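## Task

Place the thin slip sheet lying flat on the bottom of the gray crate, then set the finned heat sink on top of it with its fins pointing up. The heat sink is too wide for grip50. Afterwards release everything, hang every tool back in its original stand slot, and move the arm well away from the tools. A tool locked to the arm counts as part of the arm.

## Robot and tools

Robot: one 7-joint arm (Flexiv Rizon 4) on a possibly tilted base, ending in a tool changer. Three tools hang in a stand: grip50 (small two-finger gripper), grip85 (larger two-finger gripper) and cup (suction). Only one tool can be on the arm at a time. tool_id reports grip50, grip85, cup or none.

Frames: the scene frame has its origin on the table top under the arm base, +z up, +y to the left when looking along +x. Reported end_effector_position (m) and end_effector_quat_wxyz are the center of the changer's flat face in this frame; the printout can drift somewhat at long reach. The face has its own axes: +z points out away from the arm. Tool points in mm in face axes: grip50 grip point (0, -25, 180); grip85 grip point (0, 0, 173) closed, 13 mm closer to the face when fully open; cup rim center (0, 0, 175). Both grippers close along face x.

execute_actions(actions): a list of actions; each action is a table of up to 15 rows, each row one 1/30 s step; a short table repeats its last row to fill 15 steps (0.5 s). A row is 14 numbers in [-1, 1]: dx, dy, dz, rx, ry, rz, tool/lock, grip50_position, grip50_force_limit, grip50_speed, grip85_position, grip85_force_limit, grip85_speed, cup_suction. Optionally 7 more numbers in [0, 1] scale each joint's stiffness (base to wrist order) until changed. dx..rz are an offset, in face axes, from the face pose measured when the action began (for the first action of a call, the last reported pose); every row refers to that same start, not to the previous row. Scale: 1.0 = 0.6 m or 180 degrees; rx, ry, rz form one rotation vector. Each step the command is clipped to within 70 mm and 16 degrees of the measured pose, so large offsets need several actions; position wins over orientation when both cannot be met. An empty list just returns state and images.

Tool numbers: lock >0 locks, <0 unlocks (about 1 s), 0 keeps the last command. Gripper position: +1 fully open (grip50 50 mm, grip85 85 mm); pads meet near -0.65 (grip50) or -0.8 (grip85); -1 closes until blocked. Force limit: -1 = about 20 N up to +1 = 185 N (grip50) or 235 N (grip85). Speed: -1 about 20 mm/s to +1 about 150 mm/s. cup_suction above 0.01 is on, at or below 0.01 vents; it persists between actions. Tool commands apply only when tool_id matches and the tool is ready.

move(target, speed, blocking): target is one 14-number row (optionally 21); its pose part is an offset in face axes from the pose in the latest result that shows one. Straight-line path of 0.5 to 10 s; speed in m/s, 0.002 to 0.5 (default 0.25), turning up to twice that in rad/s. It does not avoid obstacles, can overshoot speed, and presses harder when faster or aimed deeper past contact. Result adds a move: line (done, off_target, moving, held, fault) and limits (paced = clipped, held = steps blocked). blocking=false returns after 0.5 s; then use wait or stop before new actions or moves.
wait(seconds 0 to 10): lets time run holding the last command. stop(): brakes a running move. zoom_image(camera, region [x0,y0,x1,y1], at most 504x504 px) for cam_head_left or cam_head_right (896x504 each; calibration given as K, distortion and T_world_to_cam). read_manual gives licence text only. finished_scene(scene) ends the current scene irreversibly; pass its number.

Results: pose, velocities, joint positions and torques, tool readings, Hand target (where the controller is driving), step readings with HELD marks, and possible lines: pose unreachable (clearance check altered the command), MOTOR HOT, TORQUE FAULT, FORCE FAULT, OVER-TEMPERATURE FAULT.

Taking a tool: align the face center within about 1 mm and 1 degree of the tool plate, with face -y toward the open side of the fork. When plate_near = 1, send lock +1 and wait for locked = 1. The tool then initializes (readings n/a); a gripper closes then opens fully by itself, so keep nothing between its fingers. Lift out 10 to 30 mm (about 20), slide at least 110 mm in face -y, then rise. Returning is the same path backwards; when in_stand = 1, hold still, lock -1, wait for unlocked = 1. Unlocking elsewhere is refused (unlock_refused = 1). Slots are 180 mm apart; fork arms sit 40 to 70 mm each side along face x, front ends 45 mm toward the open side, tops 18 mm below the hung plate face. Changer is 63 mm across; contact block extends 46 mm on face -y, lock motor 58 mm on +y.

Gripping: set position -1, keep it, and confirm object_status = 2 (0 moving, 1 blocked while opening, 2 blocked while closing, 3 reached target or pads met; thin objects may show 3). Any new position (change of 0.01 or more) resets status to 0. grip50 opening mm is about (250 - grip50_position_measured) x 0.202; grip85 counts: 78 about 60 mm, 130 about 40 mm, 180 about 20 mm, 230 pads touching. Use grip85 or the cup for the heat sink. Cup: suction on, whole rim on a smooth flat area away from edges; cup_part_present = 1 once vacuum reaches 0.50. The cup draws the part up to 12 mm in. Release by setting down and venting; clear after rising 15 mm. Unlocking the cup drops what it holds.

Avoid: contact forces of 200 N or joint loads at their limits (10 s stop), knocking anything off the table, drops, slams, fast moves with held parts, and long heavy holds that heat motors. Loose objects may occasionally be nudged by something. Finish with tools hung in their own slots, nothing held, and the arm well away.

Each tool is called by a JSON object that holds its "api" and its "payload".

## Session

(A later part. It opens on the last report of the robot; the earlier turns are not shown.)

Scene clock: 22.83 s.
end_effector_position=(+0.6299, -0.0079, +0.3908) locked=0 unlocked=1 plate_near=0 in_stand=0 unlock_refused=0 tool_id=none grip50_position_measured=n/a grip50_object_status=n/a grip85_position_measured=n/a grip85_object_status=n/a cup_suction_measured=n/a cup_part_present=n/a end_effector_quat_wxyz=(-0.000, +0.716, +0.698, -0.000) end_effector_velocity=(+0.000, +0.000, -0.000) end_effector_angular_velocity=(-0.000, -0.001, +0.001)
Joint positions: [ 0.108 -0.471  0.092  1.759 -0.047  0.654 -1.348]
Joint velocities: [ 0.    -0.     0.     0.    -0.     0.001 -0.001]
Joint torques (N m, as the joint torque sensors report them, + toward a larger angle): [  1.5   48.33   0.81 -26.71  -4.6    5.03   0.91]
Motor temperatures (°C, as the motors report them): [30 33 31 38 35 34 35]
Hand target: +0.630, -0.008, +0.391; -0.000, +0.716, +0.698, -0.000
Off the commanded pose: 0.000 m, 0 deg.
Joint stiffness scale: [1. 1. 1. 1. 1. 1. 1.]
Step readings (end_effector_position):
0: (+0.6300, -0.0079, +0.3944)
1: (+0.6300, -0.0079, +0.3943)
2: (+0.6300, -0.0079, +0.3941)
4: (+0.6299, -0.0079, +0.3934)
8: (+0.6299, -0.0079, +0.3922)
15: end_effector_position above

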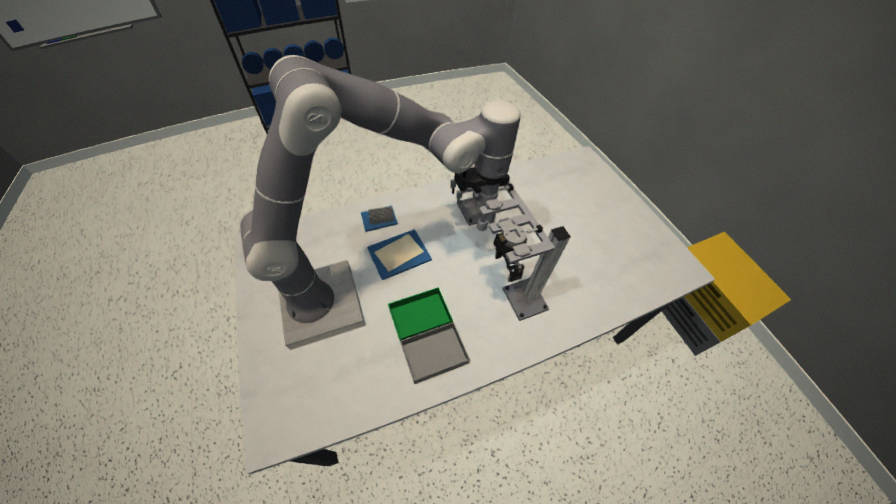

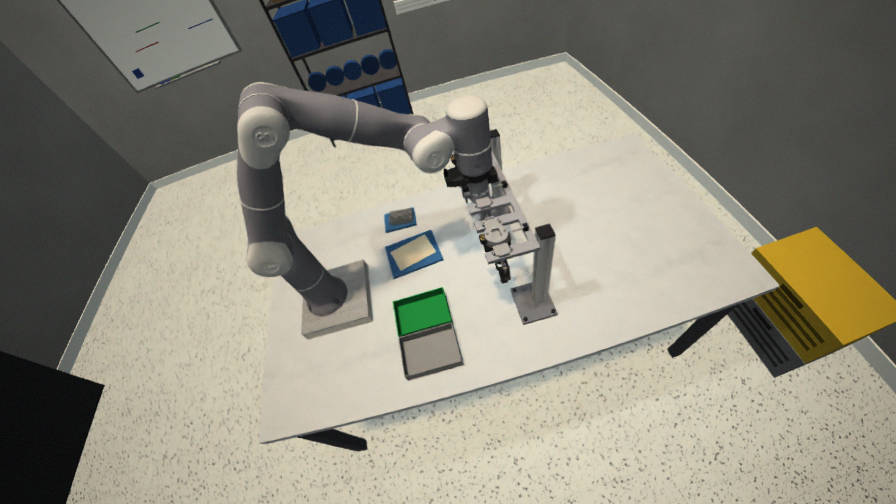

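{"api": "execute_actions", "payload": {"actions": [[[0,0,0.0005,0,0,0,0,1,0,0,1,0,0,0],[0,0,0.001,0,0,0,0,1,0,0,1,0,0,0],[0,0,0.0015,0,0,0,0,1,0,0,1,0,0,0],[0,0,0.002,0,0,0,0,1,0,0,1,0,0,0],[0,0,0.0025,0,0,0,0,1,0,0,1,0,0,0],[0,0,0.003,0,0,0,0,1,0,0,1,0,0,0],[0,0,0.0035,0,0,0,0,1,0,0,1,0,0,0],[0,0,0.004,0,0,0,0,1,0,0,1,0,0,0],[0,0,0.0045,0,0,0,0,1,0,0,1,0,0,0],[0,0,0.005,0,0,0,0,1,0,0,1,0,0,0]],[[0,0,0.0005,0,0,0,0,1,0,0,1,0,0,0],[0,0,0.001,0,0,0,0,1,0,0,1,0,0,0],[0,0,0.0015,0,0,0,0,1,0,0,1,0,0,0],[0,0,0.002,0,0,0,0,1,0,0,1,0,0,0],[0,0,0.0025,0,0,0,0,1,0,0,1,0,0,0],[0,0,0.003,0,0,0,0,1,0,0,1,0,0,0],[0,0,0.0035,0,0,0,0,1,0,0,1,0,0,0],[0,0,0.004,0,0,0,0,1,0,0,1,0,0,0],[0,0,0.0045,0,0,0,0,1,0,0,1,0,0,0],[0,0,0.005,0,0,0,0,1,0,0,1,0,0,0]]]}}

Scene clock: 24.27 s.
end_effector_position=(+0.6299, -0.0080, +0.3850) locked=0 unlocked=1 plate_near=0 in_stand=1 unlock_refused=0 tool_id=none grip50_position_measured=n/a grip50_object_status=n/a grip85_position_measured=n/a grip85_object_status=n/a cup_suction_measured=n/a cup_part_present=n/a end_effector_quat_wxyz=(-0.001, +0.716, +0.698, -0.000) end_effector_velocity=(-0.000, -0.000, -0.000) end_effector_angular_velocity=(+0.000, +0.000, -0.001)
Joint positions: [ 0.108 -0.479  0.092  1.764 -0.048  0.667 -1.348]
Joint velocities: [-0.    -0.    -0.     0.001  0.     0.001  0.001]
Joint torques (N m, as the joint torque sensors report them, + toward a larger angle): [  1.32  48.17   1.04 -26.11  -4.49   5.07   0.87]
Motor temperatures (°C, as the motors report them): [30 33 31 38 35 34 35]
Hand target: +0.630, -0.008, +0.385; -0.001, +0.716, +0.698, -0.000
Off the commanded pose: 0.000 m, 0 deg.
Joint stiffness scale: [1. 1. 1. 1. 1. 1. 1.]
Step readings (end_effector_position; steps 1 to 15: 1st action; 16 to 30: 2nd action):
0: (+0.6299, -0.0079, +0.3908)
1: (+0.6299, -0.0079, +0.3908)
2: (+0.6299, -0.0079, +0.3907)
4: (+0.6299, -0.0079, +0.3901)
8: (+0.6299, -0.0079, +0.3889)
15: (+0.6299, -0.0080, +0.3879)
16: (+0.6299, -0.0080, +0.3878)
17: (+0.6299, -0.0080, +0.3877)
19: (+0.6298, -0.0080, +0.3872)
23: (+0.6299, -0.0080, +0.3861)
30: end_effector_position above

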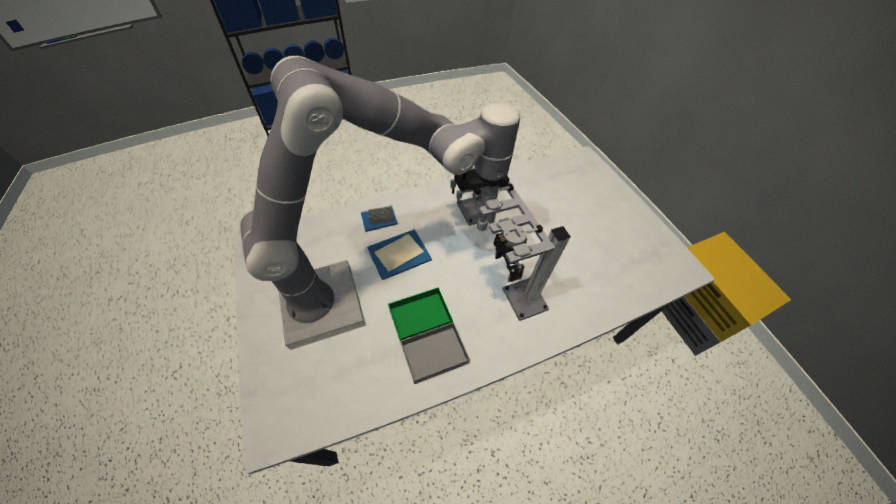

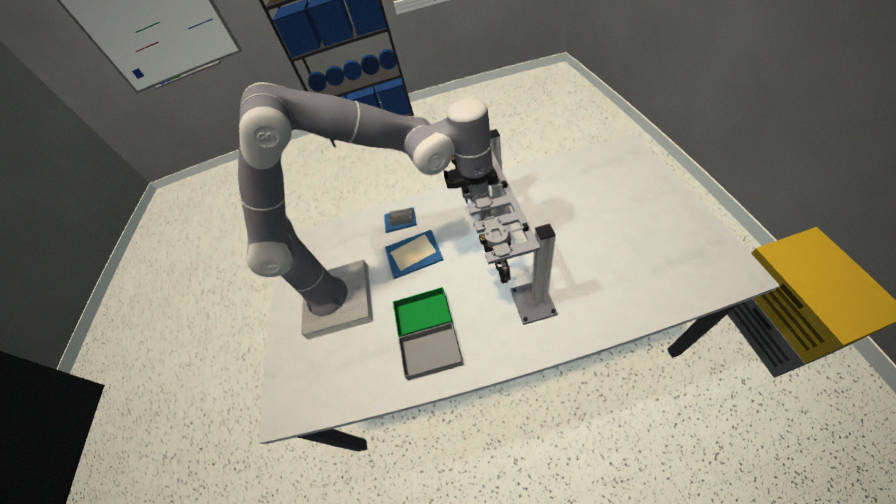

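{"api": "execute_actions", "payload": {"actions": [[[0,0,0.0006,0,0,0,0,1,0,0,1,0,0,0],[0,0,0.0012,0,0,0,0,1,0,0,1,0,0,0],[0,0,0.0018,0,0,0,0,1,0,0,1,0,0,0],[0,0,0.0024,0,0,0,0,1,0,0,1,0,0,0],[0,0,0.003,0,0,0,0,1,0,0,1,0,0,0],[0,0,0.0036,0,0,0,0,1,0,0,1,0,0,0],[0,0,0.0042,0,0,0,0,1,0,0,1,0,0,0],[0,0,0.0048,0,0,0,0,1,0,0,1,0,0,0],[0,0,0.0054,0,0,0,0,1,0,0,1,0,0,0],[0,0,0.006,0,0,0,0,1,0,0,1,0,0,0],[0,0,0.0066,0,0,0,0,1,0,0,1,0,0,0],[0,0,0.007,0,0,0,0,1,0,0,1,0,0,0]]]}}

Scene clock: 25.20 s.
end_effector_position=(+0.6302, -0.0080, +0.3816) locked=0 unlocked=1 plate_near=1 in_stand=1 unlock_refused=0 tool_id=none grip50_position_measured=n/a grip50_object_status=n/a grip85_position_measured=n/a grip85_object_status=n/a cup_suction_measured=n/a cup_part_present=n/a end_effector_quat_wxyz=(-0.000, +0.716, +0.698, +0.000) end_effector_velocity=(+0.000, +0.000, -0.000) end_effector_angular_velocity=(-0.000, -0.001, +0.000)
Joint positions: [ 0.108 -0.484  0.092  1.767 -0.049  0.676 -1.348]
Joint velocities: [ 0.    -0.     0.     0.    -0.001  0.002  0.001]
Joint torques (N m, as the joint torque sensors report them, + toward a larger angle): [  0.84  44.48   0.79 -23.9   -3.68   4.87   0.96]
Motor temperatures (°C, as the motors report them): [30 33 31 38 35 34 35]
Hand target: +0.630, -0.008, +0.381; -0.001, +0.716, +0.698, -0.000
Off the commanded pose: 0.001 m, 0 deg.
Joint stiffness scale: [1. 1. 1. 1. 1. 1. 1.]
Step readings (end_effector_position):
0: (+0.6299, -0.0080, +0.3850)
1: (+0.6299, -0.0080, +0.3849)
2: (+0.6299, -0.0080, +0.3848)
4: (+0.6299, -0.0080, +0.3842)
8: (+0.6299, -0.0080, +0.3828)
15: end_effector_position above

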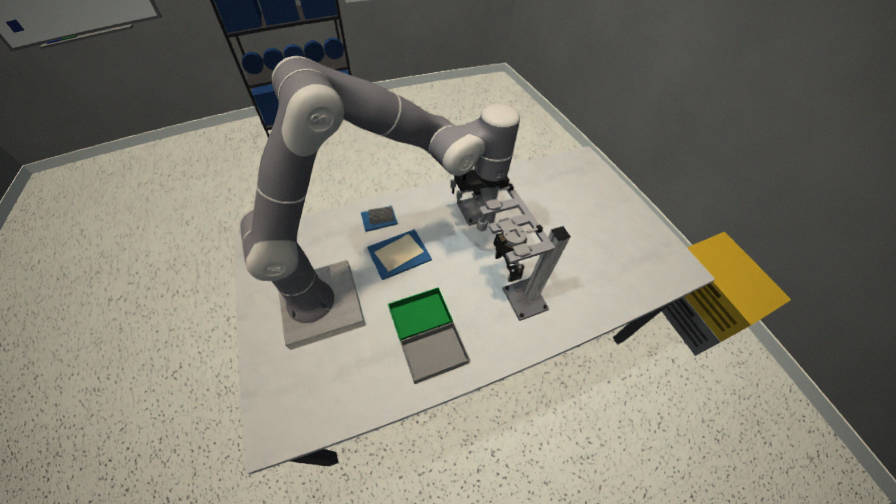

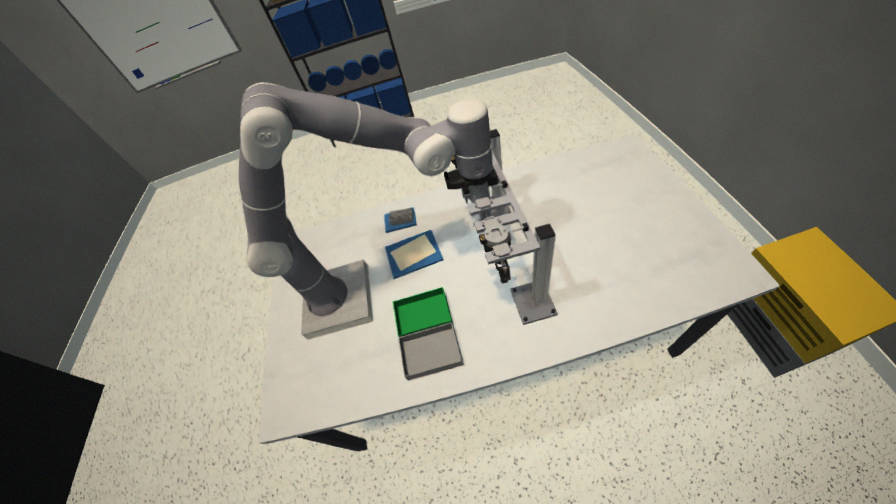

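{"api": "execute_actions", "payload": {"actions": [[[0,0,0.0005,0,0,0,1,1,0,0,1,0,0,0]]]}}

{"api": "wait", "payload": {"seconds": 1.0}}

Scene clock: 25.83 s.
end_effector_position=(+0.6302, -0.0080, +0.3817) locked=0 unlocked=0 plate_near=1 in_stand=1 unlock_refused=0 tool_id=none grip50_position_measured=n/a grip50_object_status=n/a grip85_position_measured=n/a grip85_object_status=n/a cup_suction_measured=n/a cup_part_present=n/a end_effector_quat_wxyz=(-0.000, +0.716, +0.698, +0.000) end_effector_velocity=(+0.000, +0.000, +0.000) end_effector_angular_velocity=(-0.000, -0.000, +0.001)
Joint positions: [ 0.108 -0.484  0.092  1.767 -0.049  0.676 -1.348]
Joint velocities: [ 0.     0.     0.    -0.    -0.    -0.    -0.001]
Joint torques (N m, as the joint torque sensors report them, + toward a larger angle): [  0.04  46.2    1.52 -25.81  -3.9    5.01   0.37]
Motor temperatures (°C, as the motors report them): [30 33 31 38 35 34 35]
Hand target: +0.630, -0.008, +0.381; -0.000, +0.716, +0.698, +0.000
Off the commanded pose: 0.000 m, 0 deg.
Joint stiffness scale: [1. 1. 1. 1. 1. 1. 1.]
Step readings (end_effector_position):
0: (+0.6302, -0.0080, +0.3816)
1: (+0.6302, -0.0080, +0.3817)
2: (+0.6302, -0.0080, +0.3817)
4: (+0.6302, -0.0080, +0.3817)
8: (+0.6302, -0.0080, +0.3817)
15: end_effector_position above

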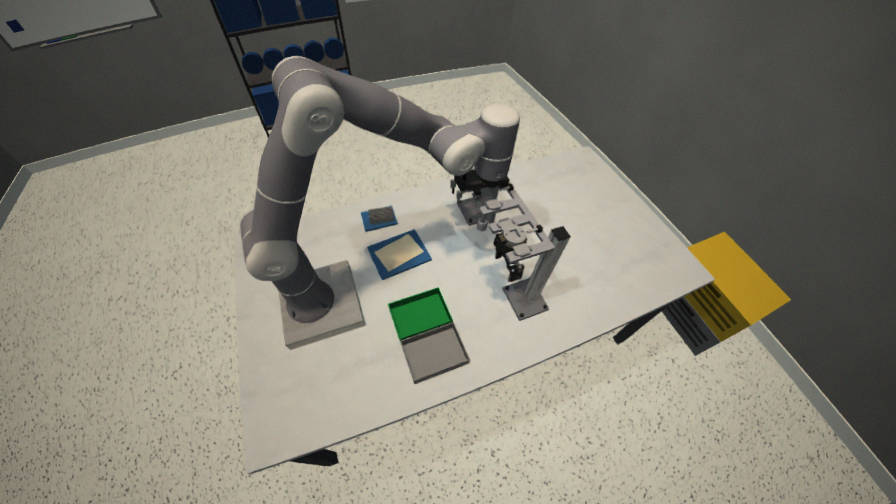

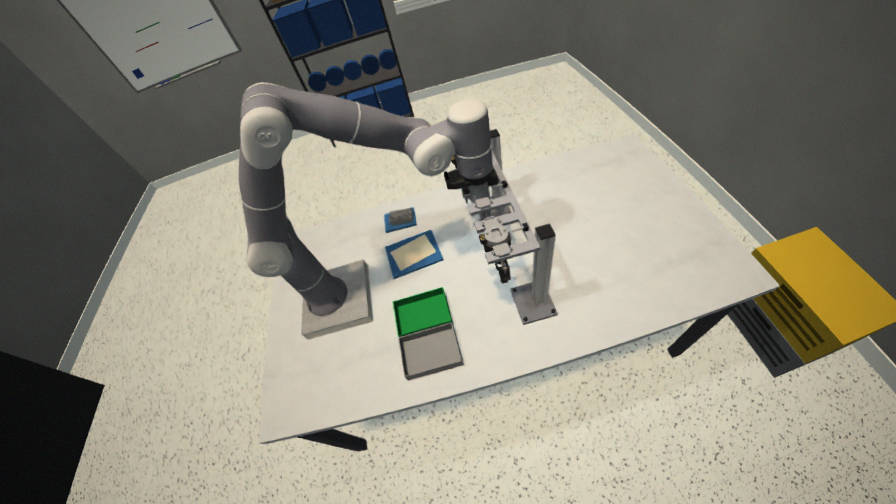

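Scene clock: 26.83 s.
end_effector_position=(+0.6303, -0.0080, +0.3819) locked=1 unlocked=0 plate_near=1 in_stand=1 unlock_refused=0 tool_id=cup grip50_position_measured=n/a grip50_object_status=n/a grip85_position_measured=n/a grip85_object_status=n/a cup_suction_measured=n/a cup_part_present=n/a end_effector_quat_wxyz=(-0.000, +0.716, +0.698, +0.001) end_effector_velocity=(-0.000, -0.000, -0.000) end_effector_angular_velocity=(+0.001, +0.000, -0.002)
Joint positions: [ 0.108 -0.484  0.092  1.767 -0.049  0.677 -1.348]
Joint velocities: [-0.     0.    -0.    -0.     0.001 -0.     0.001]
Joint torques (N m, as the joint torque sensors report them, + toward a larger angle): [ -0.25  50.7    1.31 -28.7   -4.05   5.66   0.23]
Motor temperatures (°C, as the motors report them): [30 33 31 38 35 34 35]
Hand target: +0.630, -0.008, +0.381; -0.000, +0.716, +0.698, +0.000
Off the commanded pose: 0.001 m, 0 deg.
Joint stiffness scale: [1. 1. 1. 1. 1. 1. 1.]
wait: 1.00 s; at rest by 0.20 s

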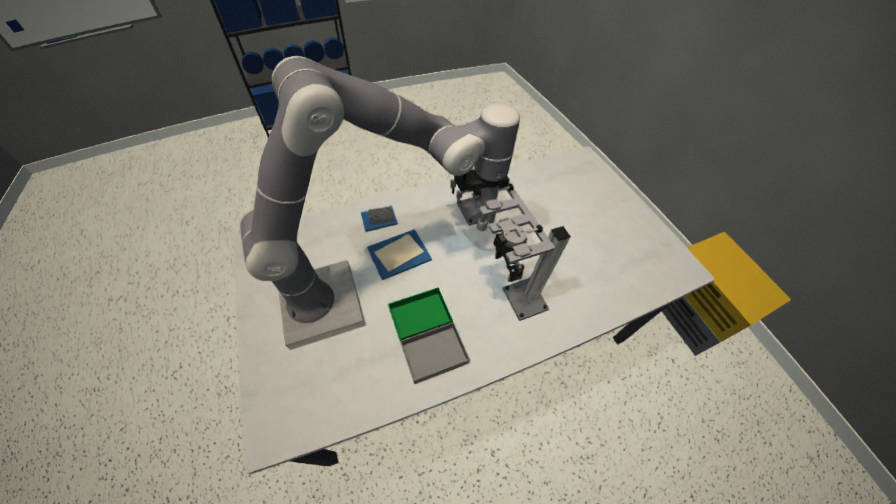

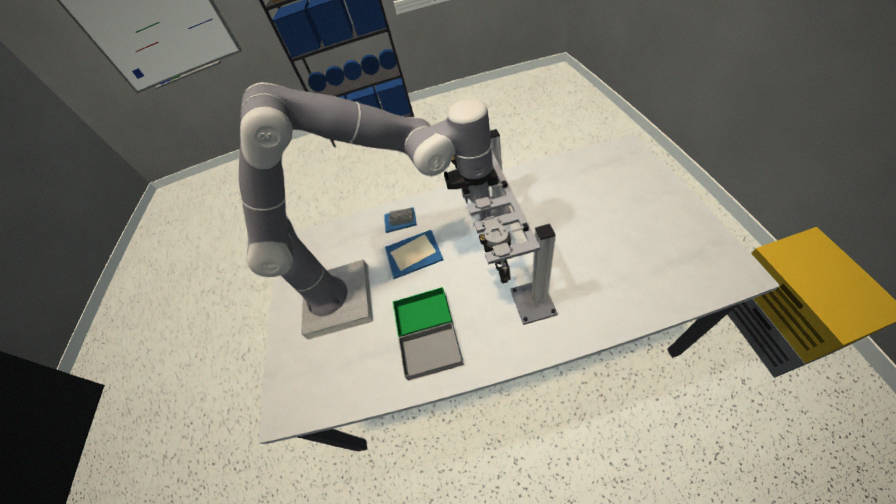

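{"api": "move", "payload": {"target": [0, 0, -0.0333, 0, 0, 0, 0, 1, 0, 0, 1, 0, 0, 0], "speed": 0.05}}

{"api": "move", "payload": {"target": [0, -0.2083, 0, 0, 0, 0, 0, 1, 0, 0, 1, 0, 0, 0], "speed": 0.12}}

Scene clock: 28.37 s.
end_effector_position=(+0.6303, -0.0080, +0.4018) locked=1 unlocked=0 plate_near=1 in_stand=0 unlock_refused=0 tool_id=cup grip50_position_measured=n/a grip50_object_status=n/a grip85_position_measured=n/a grip85_object_status=n/a cup_suction_measured=0.00 cup_part_present=0 end_effector_quat_wxyz=(+0.000, +0.716, +0.698, +0.001) end_effector_velocity=(-0.000, +0.000, -0.000) end_effector_angular_velocity=(-0.000, +0.001, +0.001)
Joint positions: [ 0.106 -0.456  0.095  1.749 -0.046  0.631 -1.349]
Joint velocities: [ 0.     0.     0.     0.    -0.    -0.001 -0.001]
Joint torques (N m, as the joint torque sensors report them, + toward a larger angle): [ -1.77  54.12   2.37 -31.6   -4.51   4.33  -0.64]
Motor temperatures (°C, as the motors report them): [30 33 31 38 35 34 35]
Hand target: +0.630, -0.008, +0.402; -0.000, +0.716, +0.698, +0.001
Off the commanded pose: 0.000 m, 0 deg.
Joint stiffness scale: [1. 1. 1. 1. 1. 1. 1.]
move: done

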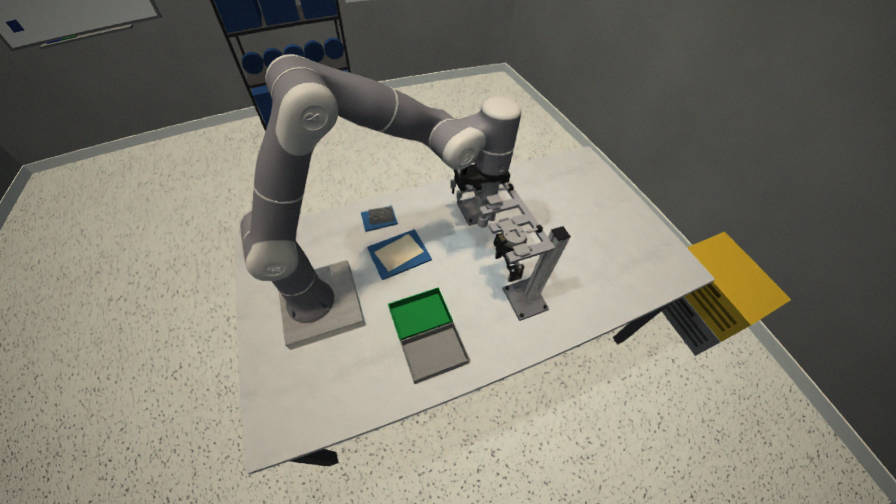

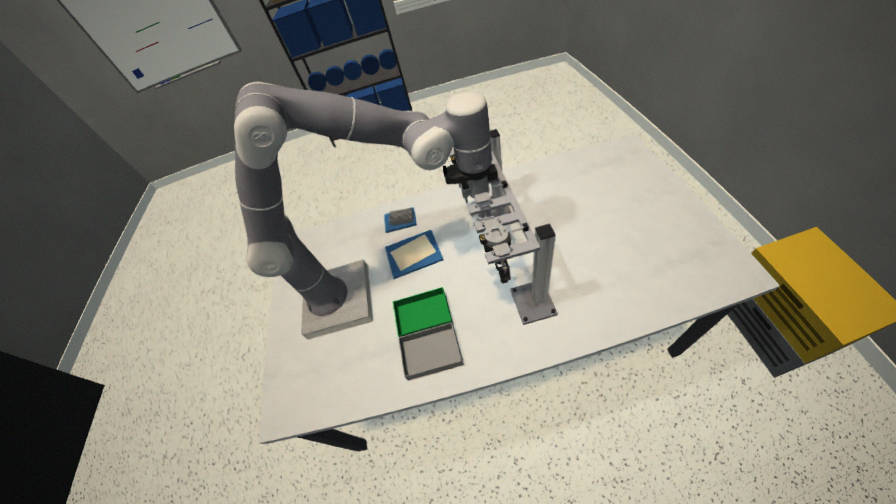

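Scene clock: 29.73 s.
end_effector_position=(+0.5053, -0.0046, +0.4011) locked=1 unlocked=0 plate_near=1 in_stand=0 unlock_refused=0 tool_id=cup grip50_position_measured=n/a grip50_object_status=n/a grip85_position_measured=n/a grip85_object_status=n/a cup_suction_measured=0.00 cup_part_present=0 end_effector_quat_wxyz=(+0.000, +0.716, +0.698, +0.000) end_effector_velocity=(-0.001, -0.000, -0.001) end_effector_angular_velocity=(-0.000, +0.002, +0.000)
Joint positions: [ 0.097 -0.196  0.142  2.13  -0.032  0.752 -1.309]
Joint velocities: [-0.     0.001  0.     0.002  0.    -0.    -0.   ]
Joint torques (N m, as the joint torque sensors report them, + toward a larger angle): [ -0.3   39.94   1.03 -28.38  -4.12   6.17   1.04]
Motor temperatures (°C, as the motors report them): [30 33 31 39 35 34 35]
Hand target: +0.505, -0.005, +0.401; +0.000, +0.716, +0.698, +0.001
Off the commanded pose: 0.001 m, 0 deg.
Joint stiffness scale: [1. 1. 1. 1. 1. 1. 1.]
move: done

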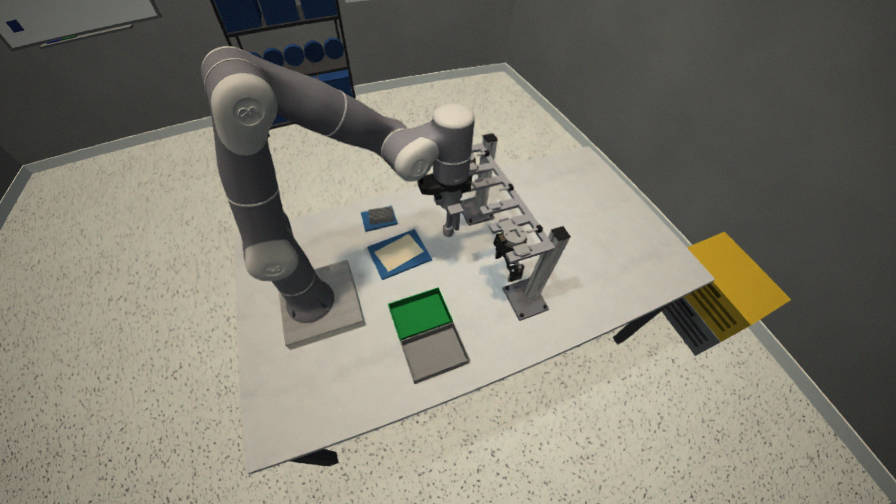

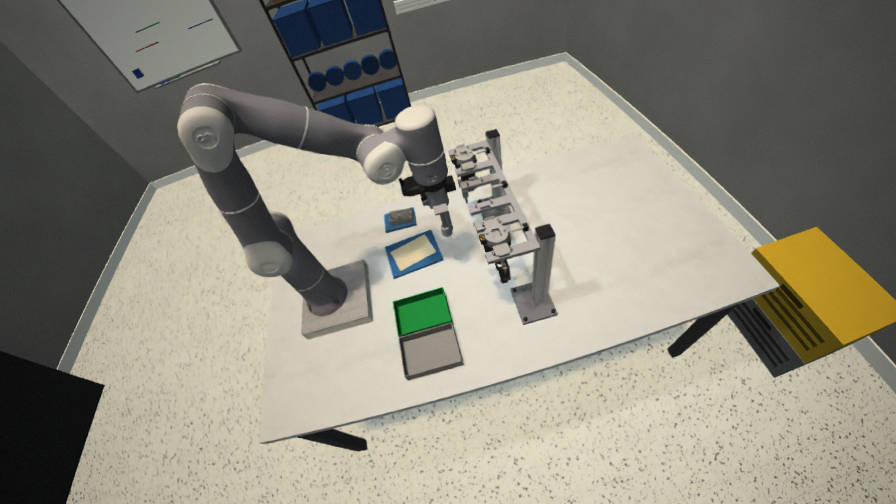

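{"api": "move", "payload": {"target": [0.2276, -0.268, 0.3102, 0, 0, -0.0883, 0, 1, 0, 0, 1, 0, 0, 0], "speed": 0.25}}

{"api": "zoom_image", "payload": {"camera": "cam_head_left", "region": [350, 195, 440, 285]}}

{"api": "zoom_image", "payload": {"camera": "cam_head_right", "region": [370, 195, 460, 285]}}

Scene clock: 32.77 s.
end_effector_position=(+0.3496, +0.1360, +0.2148) locked=1 unlocked=0 plate_near=1 in_stand=0 unlock_refused=0 tool_id=cup grip50_position_measured=n/a grip50_object_status=n/a grip85_position_measured=n/a grip85_object_status=n/a cup_suction_measured=0.00 cup_part_present=0 end_effector_quat_wxyz=(+0.001, +0.612, +0.791, -0.000) end_effector_velocity=(+0.001, -0.001, +0.000) end_effector_angular_velocity=(-0.002, -0.004, +0.000)
Joint positions: [ 0.576 -0.509  0.006  2.63  -0.335  1.567 -0.93 ]
Joint velocities: [ 0.011 -0.001 -0.013  0.003  0.     0.007 -0.   ]
Joint torques (N m, as the joint torque sensors report them, + toward a larger angle): [ 2.04 33.5   0.06 -8.29 -0.09  6.19  1.08]
Motor temperatures (°C, as the motors report them): [30 33 31 39 35 34 35]
Hand target: +0.350, +0.136, +0.215; +0.001, +0.613, +0.790, -0.000
Off the commanded pose: 0.001 m, 0 deg.
Joint stiffness scale: [1. 1. 1. 1. 1. 1. 1.]
move: done

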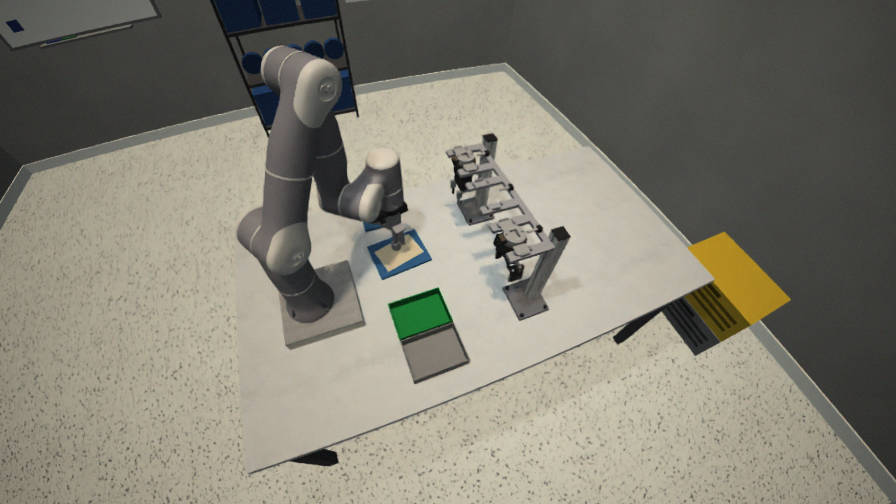

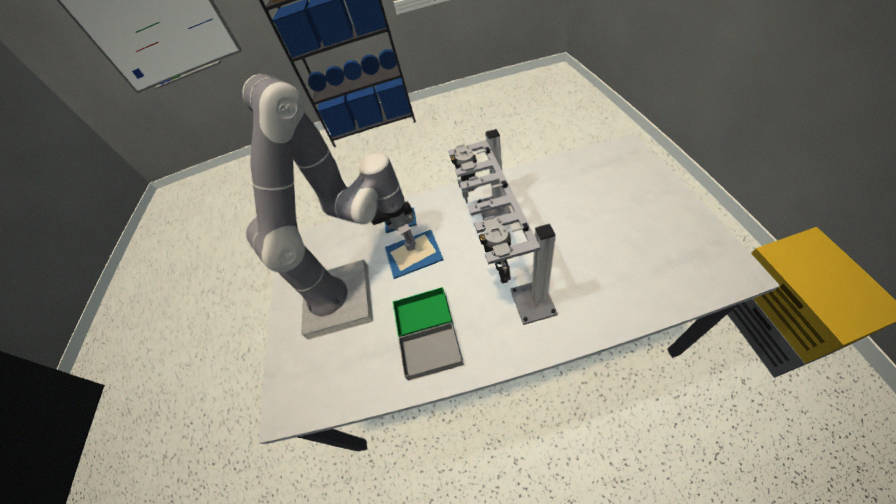

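Region (350, 195, 440, 285) of cam_head_left's 896x504 image, scaled by 5.600, with more detail than that image has.

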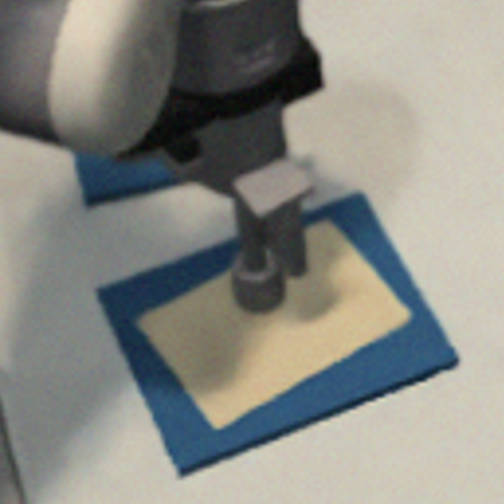

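Region (370, 195, 460, 285) of cam_head_right's 896x504 image, scaled by 5.600, with more detail than that image has.

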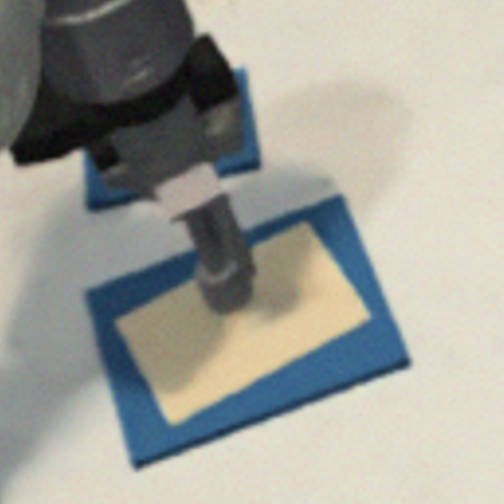

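{"api": "move", "payload": {"target": [-0.0074, 0.0041, 0.0333, 0, 0, 0, 0, 1, 0, 0, 1, 0, 0, 1], "speed": 0.05}}

{"api": "zoom_image", "payload": {"camera": "cam_head_left", "region": [365, 220, 430, 285]}}

{"api": "zoom_image", "payload": {"camera": "cam_head_right", "region": [380, 220, 445, 285]}}

Scene clock: 34.70 s.
end_effector_position=(+0.3531, +0.1323, +0.1952) locked=1 unlocked=0 plate_near=1 in_stand=0 unlock_refused=0 tool_id=cup grip50_position_measured=n/a grip50_object_status=n/a grip85_position_measured=n/a grip85_object_status=n/a cup_suction_measured=0.94 cup_part_present=1 end_effector_quat_wxyz=(+0.001, +0.613, +0.790, -0.000) end_effector_velocity=(+0.000, +0.000, +0.000) end_effector_angular_velocity=(+0.001, -0.001, -0.000)
Joint positions: [ 0.604 -0.589 -0.039  2.62  -0.337  1.641 -0.937]
Joint velocities: [ 0.001 -0.001 -0.001 -0.    -0.001  0.002  0.001]
Joint torques (N m, as the joint torque sensors report them, + toward a larger angle): [ 1.54 28.96 -0.89 -8.75 -0.41  5.96 -0.51]
Motor temperatures (°C, as the motors report them): [30 33 31 39 35 34 35]
Hand target: +0.353, +0.132, +0.195; +0.001, +0.612, +0.791, -0.000
Off the commanded pose: 0.000 m, 0 deg.
Joint stiffness scale: [1. 1. 1. 1. 1. 1. 1.]
move: done

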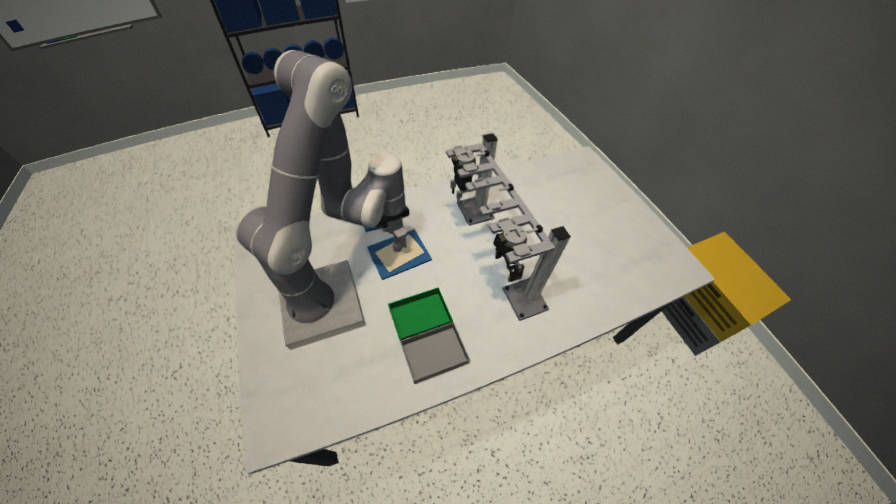

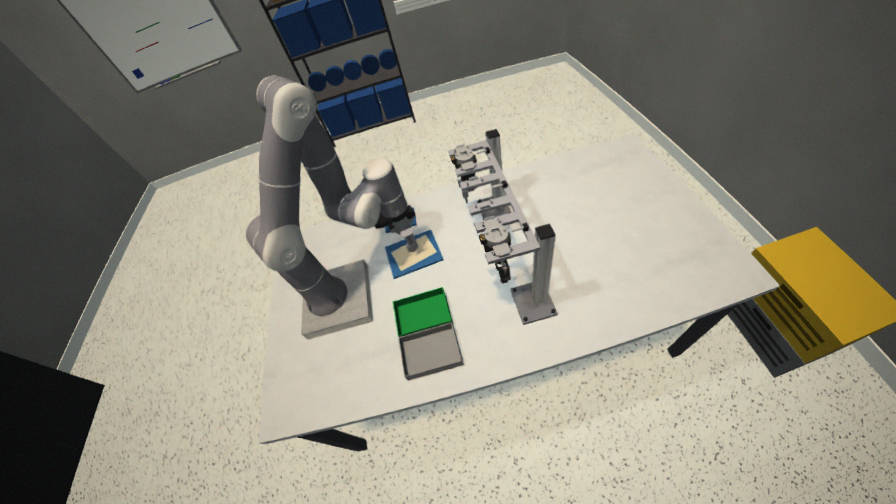

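Region (365, 220, 430, 285) of cam_head_left's 896x504 image, scaled by 7.754, with more detail than that image has.

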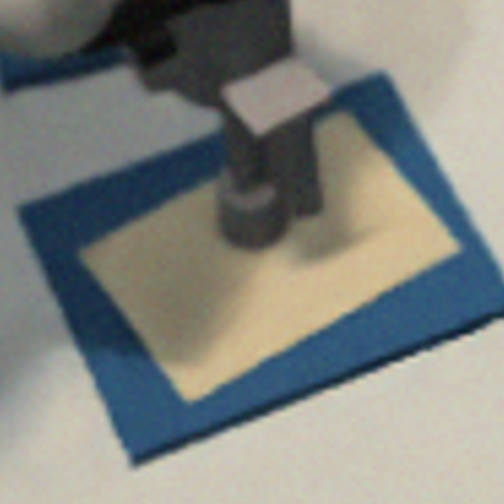

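Region (380, 220, 445, 285) of cam_head_right's 896x504 image, scaled by 7.754, with more detail than that image has.

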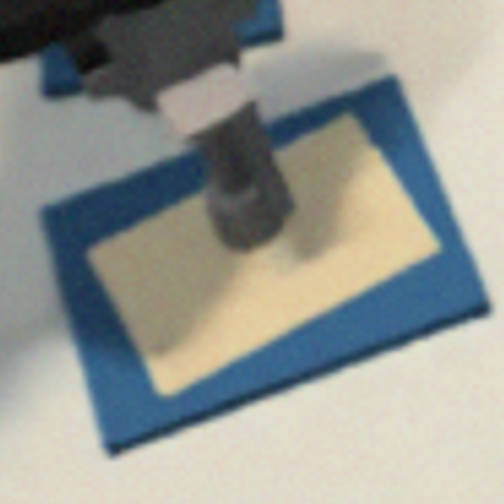

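{"api": "move", "payload": {"target": [0, 0, -0.0667, 0, 0, 0, 0, 1, 0, 0, 1, 0, 0, 1], "speed": 0.08}}

{"api": "zoom_image", "payload": {"camera": "cam_head_left", "region": [355, 205, 435, 285]}}

{"api": "zoom_image", "payload": {"camera": "cam_head_right", "region": [370, 205, 450, 285]}}

Scene clock: 37.87 s.
end_effector_position=(+0.3529, +0.1323, +0.2350) locked=1 unlocked=0 plate_near=1 in_stand=0 unlock_refused=0 tool_id=cup grip50_position_measured=n/a grip50_object_status=n/a grip85_position_measured=n/a grip85_object_status=n/a cup_suction_measured=0.95 cup_part_present=1 end_effector_quat_wxyz=(+0.001, +0.613, +0.790, +0.000) end_effector_velocity=(-0.000, +0.000, +0.000) end_effector_angular_velocity=(+0.001, +0.002, -0.001)
Joint positions: [ 0.499 -0.432  0.077  2.621 -0.327  1.477 -0.951]
Joint velocities: [-0.006  0.001  0.007 -0.002  0.001 -0.004  0.001]
Joint torques (N m, as the joint torque sensors report them, + toward a larger angle): [ -2.17  33.34   2.08 -11.79  -0.48   4.13  -0.65]
Motor temperatures (°C, as the motors report them): [30 34 31 38 35 34 35]
Hand target: +0.353, +0.132, +0.235; +0.001, +0.613, +0.790, -0.000
Off the commanded pose: 0.000 m, 0 deg.
Joint stiffness scale: [1. 1. 1. 1. 1. 1. 1.]
move: done

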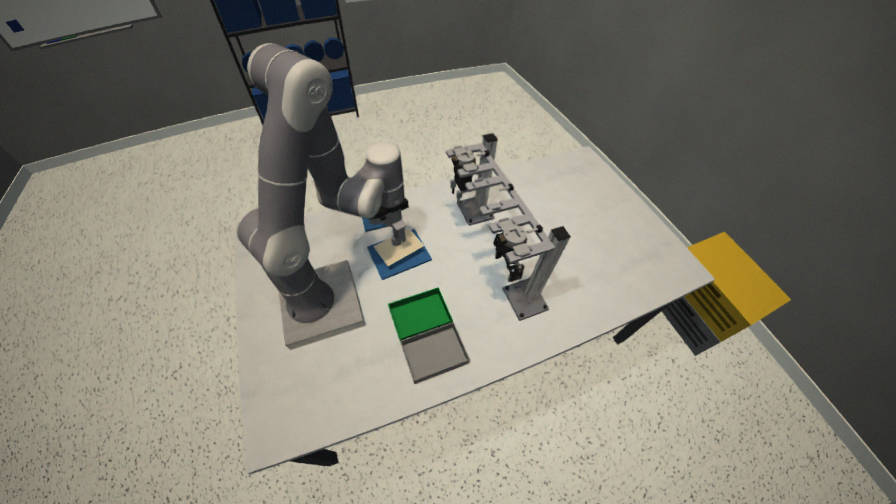

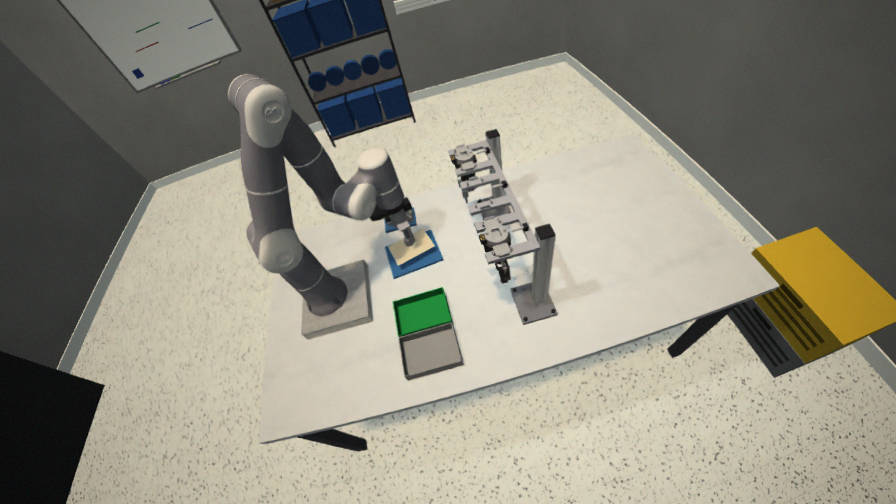

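Region (355, 205, 435, 285) of cam_head_left's 896x504 image, scaled by 6.300, with more detail than that image has.

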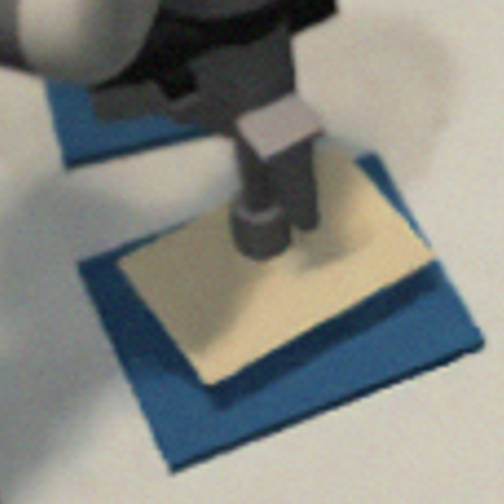

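Region (370, 205, 450, 285) of cam_head_right's 896x504 image, scaled by 6.300, with more detail than that image has.

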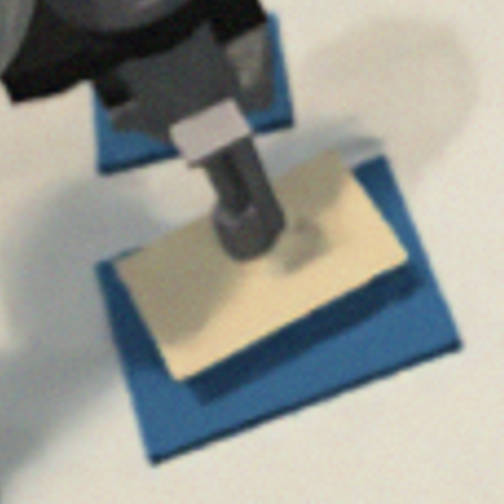

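{"api": "move", "payload": {"target": [-0.3262, 0.049, -0.1083, 0, 0, 0.0883, 0, 1, 0, 0, 1, 0, 0, 1], "speed": 0.2}}

Scene clock: 39.90 s.
end_effector_position=(+0.4290, -0.0495, +0.3000) locked=1 unlocked=0 plate_near=1 in_stand=0 unlock_refused=0 tool_id=cup grip50_position_measured=n/a grip50_object_status=n/a grip85_position_measured=n/a grip85_object_status=n/a cup_suction_measured=0.95 cup_part_present=1 end_effector_quat_wxyz=(+0.000, +0.716, +0.698, +0.001) end_effector_velocity=(+0.001, -0.000, +0.000) end_effector_angular_velocity=(+0.000, -0.000, -0.000)
Joint positions: [ 0.008 -0.288  0.146  2.42  -0.089  1.132 -1.338]
Joint velocities: [-0.001 -0.     0.    -0.003  0.001 -0.002 -0.002]
Joint torques (N m, as the joint torque sensors report them, + toward a larger angle): [ -2.45  35.02   2.11 -20.81  -2.36   4.48  -0.68]
Motor temperatures (°C, as the motors report them): [30 34 31 38 35 34 35]
Hand target: +0.429, -0.050, +0.300; +0.000, +0.716, +0.698, +0.000
Off the commanded pose: 0.001 m, 0 deg.
Joint stiffness scale: [1. 1. 1. 1. 1. 1. 1.]
move: done

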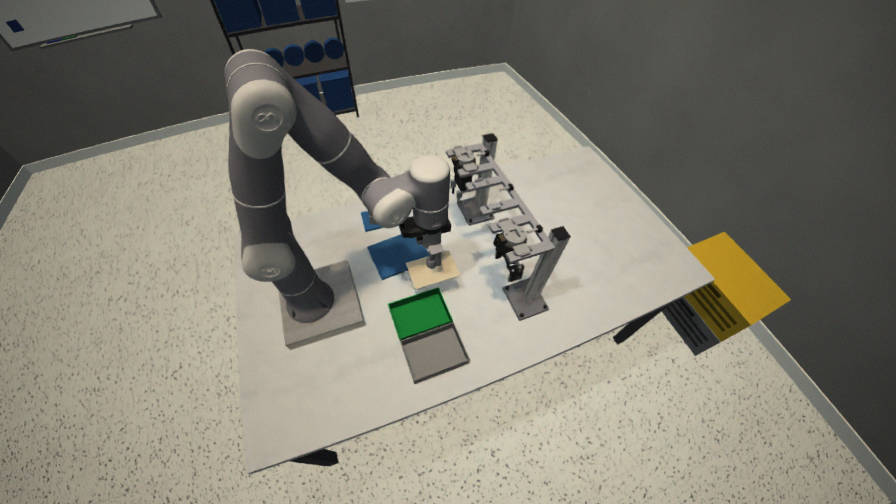

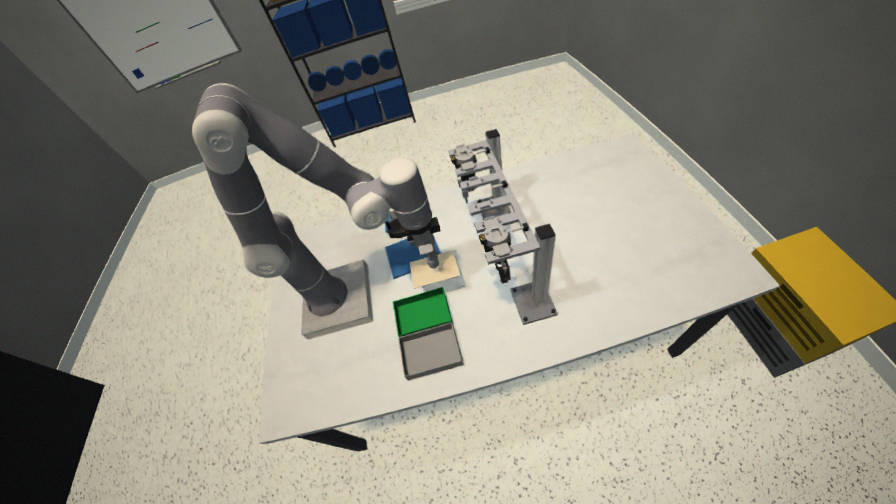

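{"api": "move", "payload": {"target": [-0.4042, -0.1282, 0.0583, 0, 0, 0, 0, 1, 0, 0, 1, 0, 0, 1], "speed": 0.2}}

{"api": "zoom_image", "payload": {"camera": "cam_head_left", "region": [385, 300, 480, 395]}}

{"api": "zoom_image", "payload": {"camera": "cam_head_right", "region": [380, 300, 475, 395]}}

Scene clock: 41.93 s.
end_effector_position=(+0.3457, -0.2890, +0.2645) locked=1 unlocked=0 plate_near=1 in_stand=0 unlock_refused=0 tool_id=cup grip50_position_measured=n/a grip50_object_status=n/a grip85_position_measured=n/a grip85_object_status=n/a cup_suction_measured=0.95 cup_part_present=1 end_effector_quat_wxyz=(-0.000, +0.716, +0.698, +0.001) end_effector_velocity=(-0.000, -0.000, -0.000) end_effector_angular_velocity=(+0.001, +0.000, +0.002)
Joint positions: [-0.452 -0.414  0.027  2.377 -0.018  1.217 -1.977]
Joint velocities: [-0.003 -0.     0.002 -0.    -0.    -0.001 -0.002]
Joint torques (N m, as the joint torque sensors report them, + toward a larger angle): [ -1.22  37.91   1.24 -18.3   -1.91   4.49  -0.57]
Motor temperatures (°C, as the motors report them): [30 34 31 38 35 34 35]
Hand target: +0.346, -0.289, +0.264; -0.000, +0.716, +0.698, +0.001
Off the commanded pose: 0.001 m, 0 deg.
Joint stiffness scale: [1. 1. 1. 1. 1. 1. 1.]
move: done

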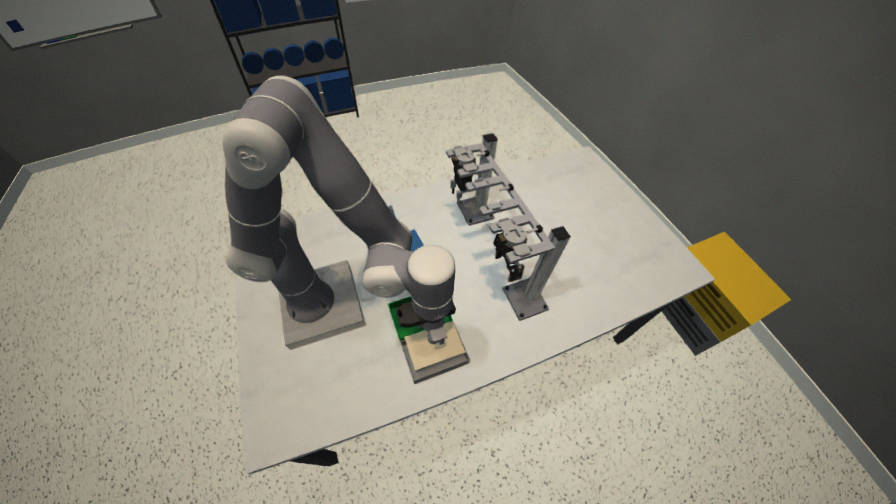

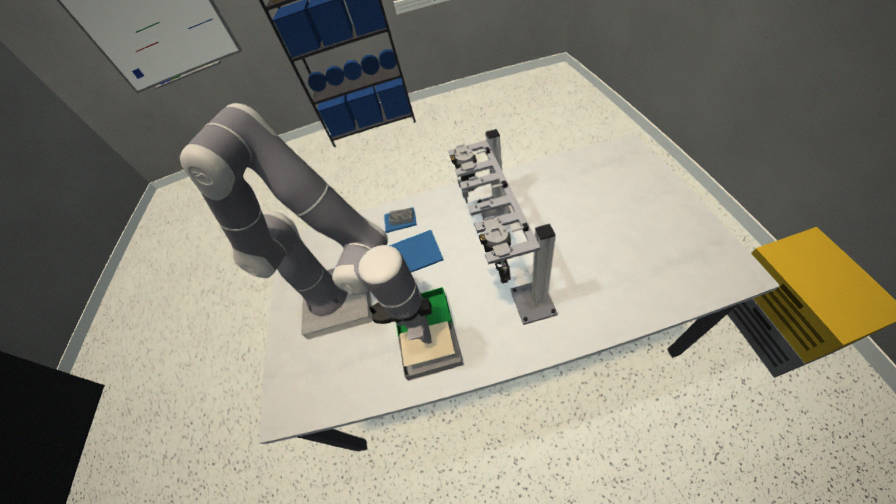

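Region (385, 300, 480, 395) of cam_head_left's 896x504 image, scaled by 5.305, with more detail than that image has.

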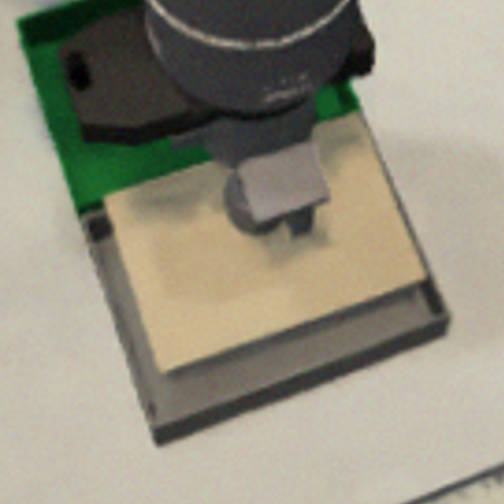

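Region (380, 300, 475, 395) of cam_head_right's 896x504 image, scaled by 5.305, with more detail than that image has.

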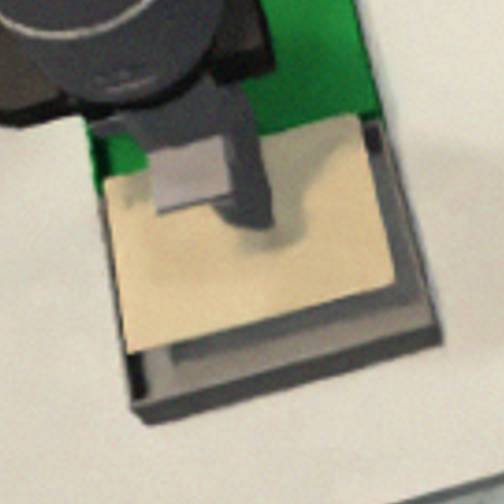

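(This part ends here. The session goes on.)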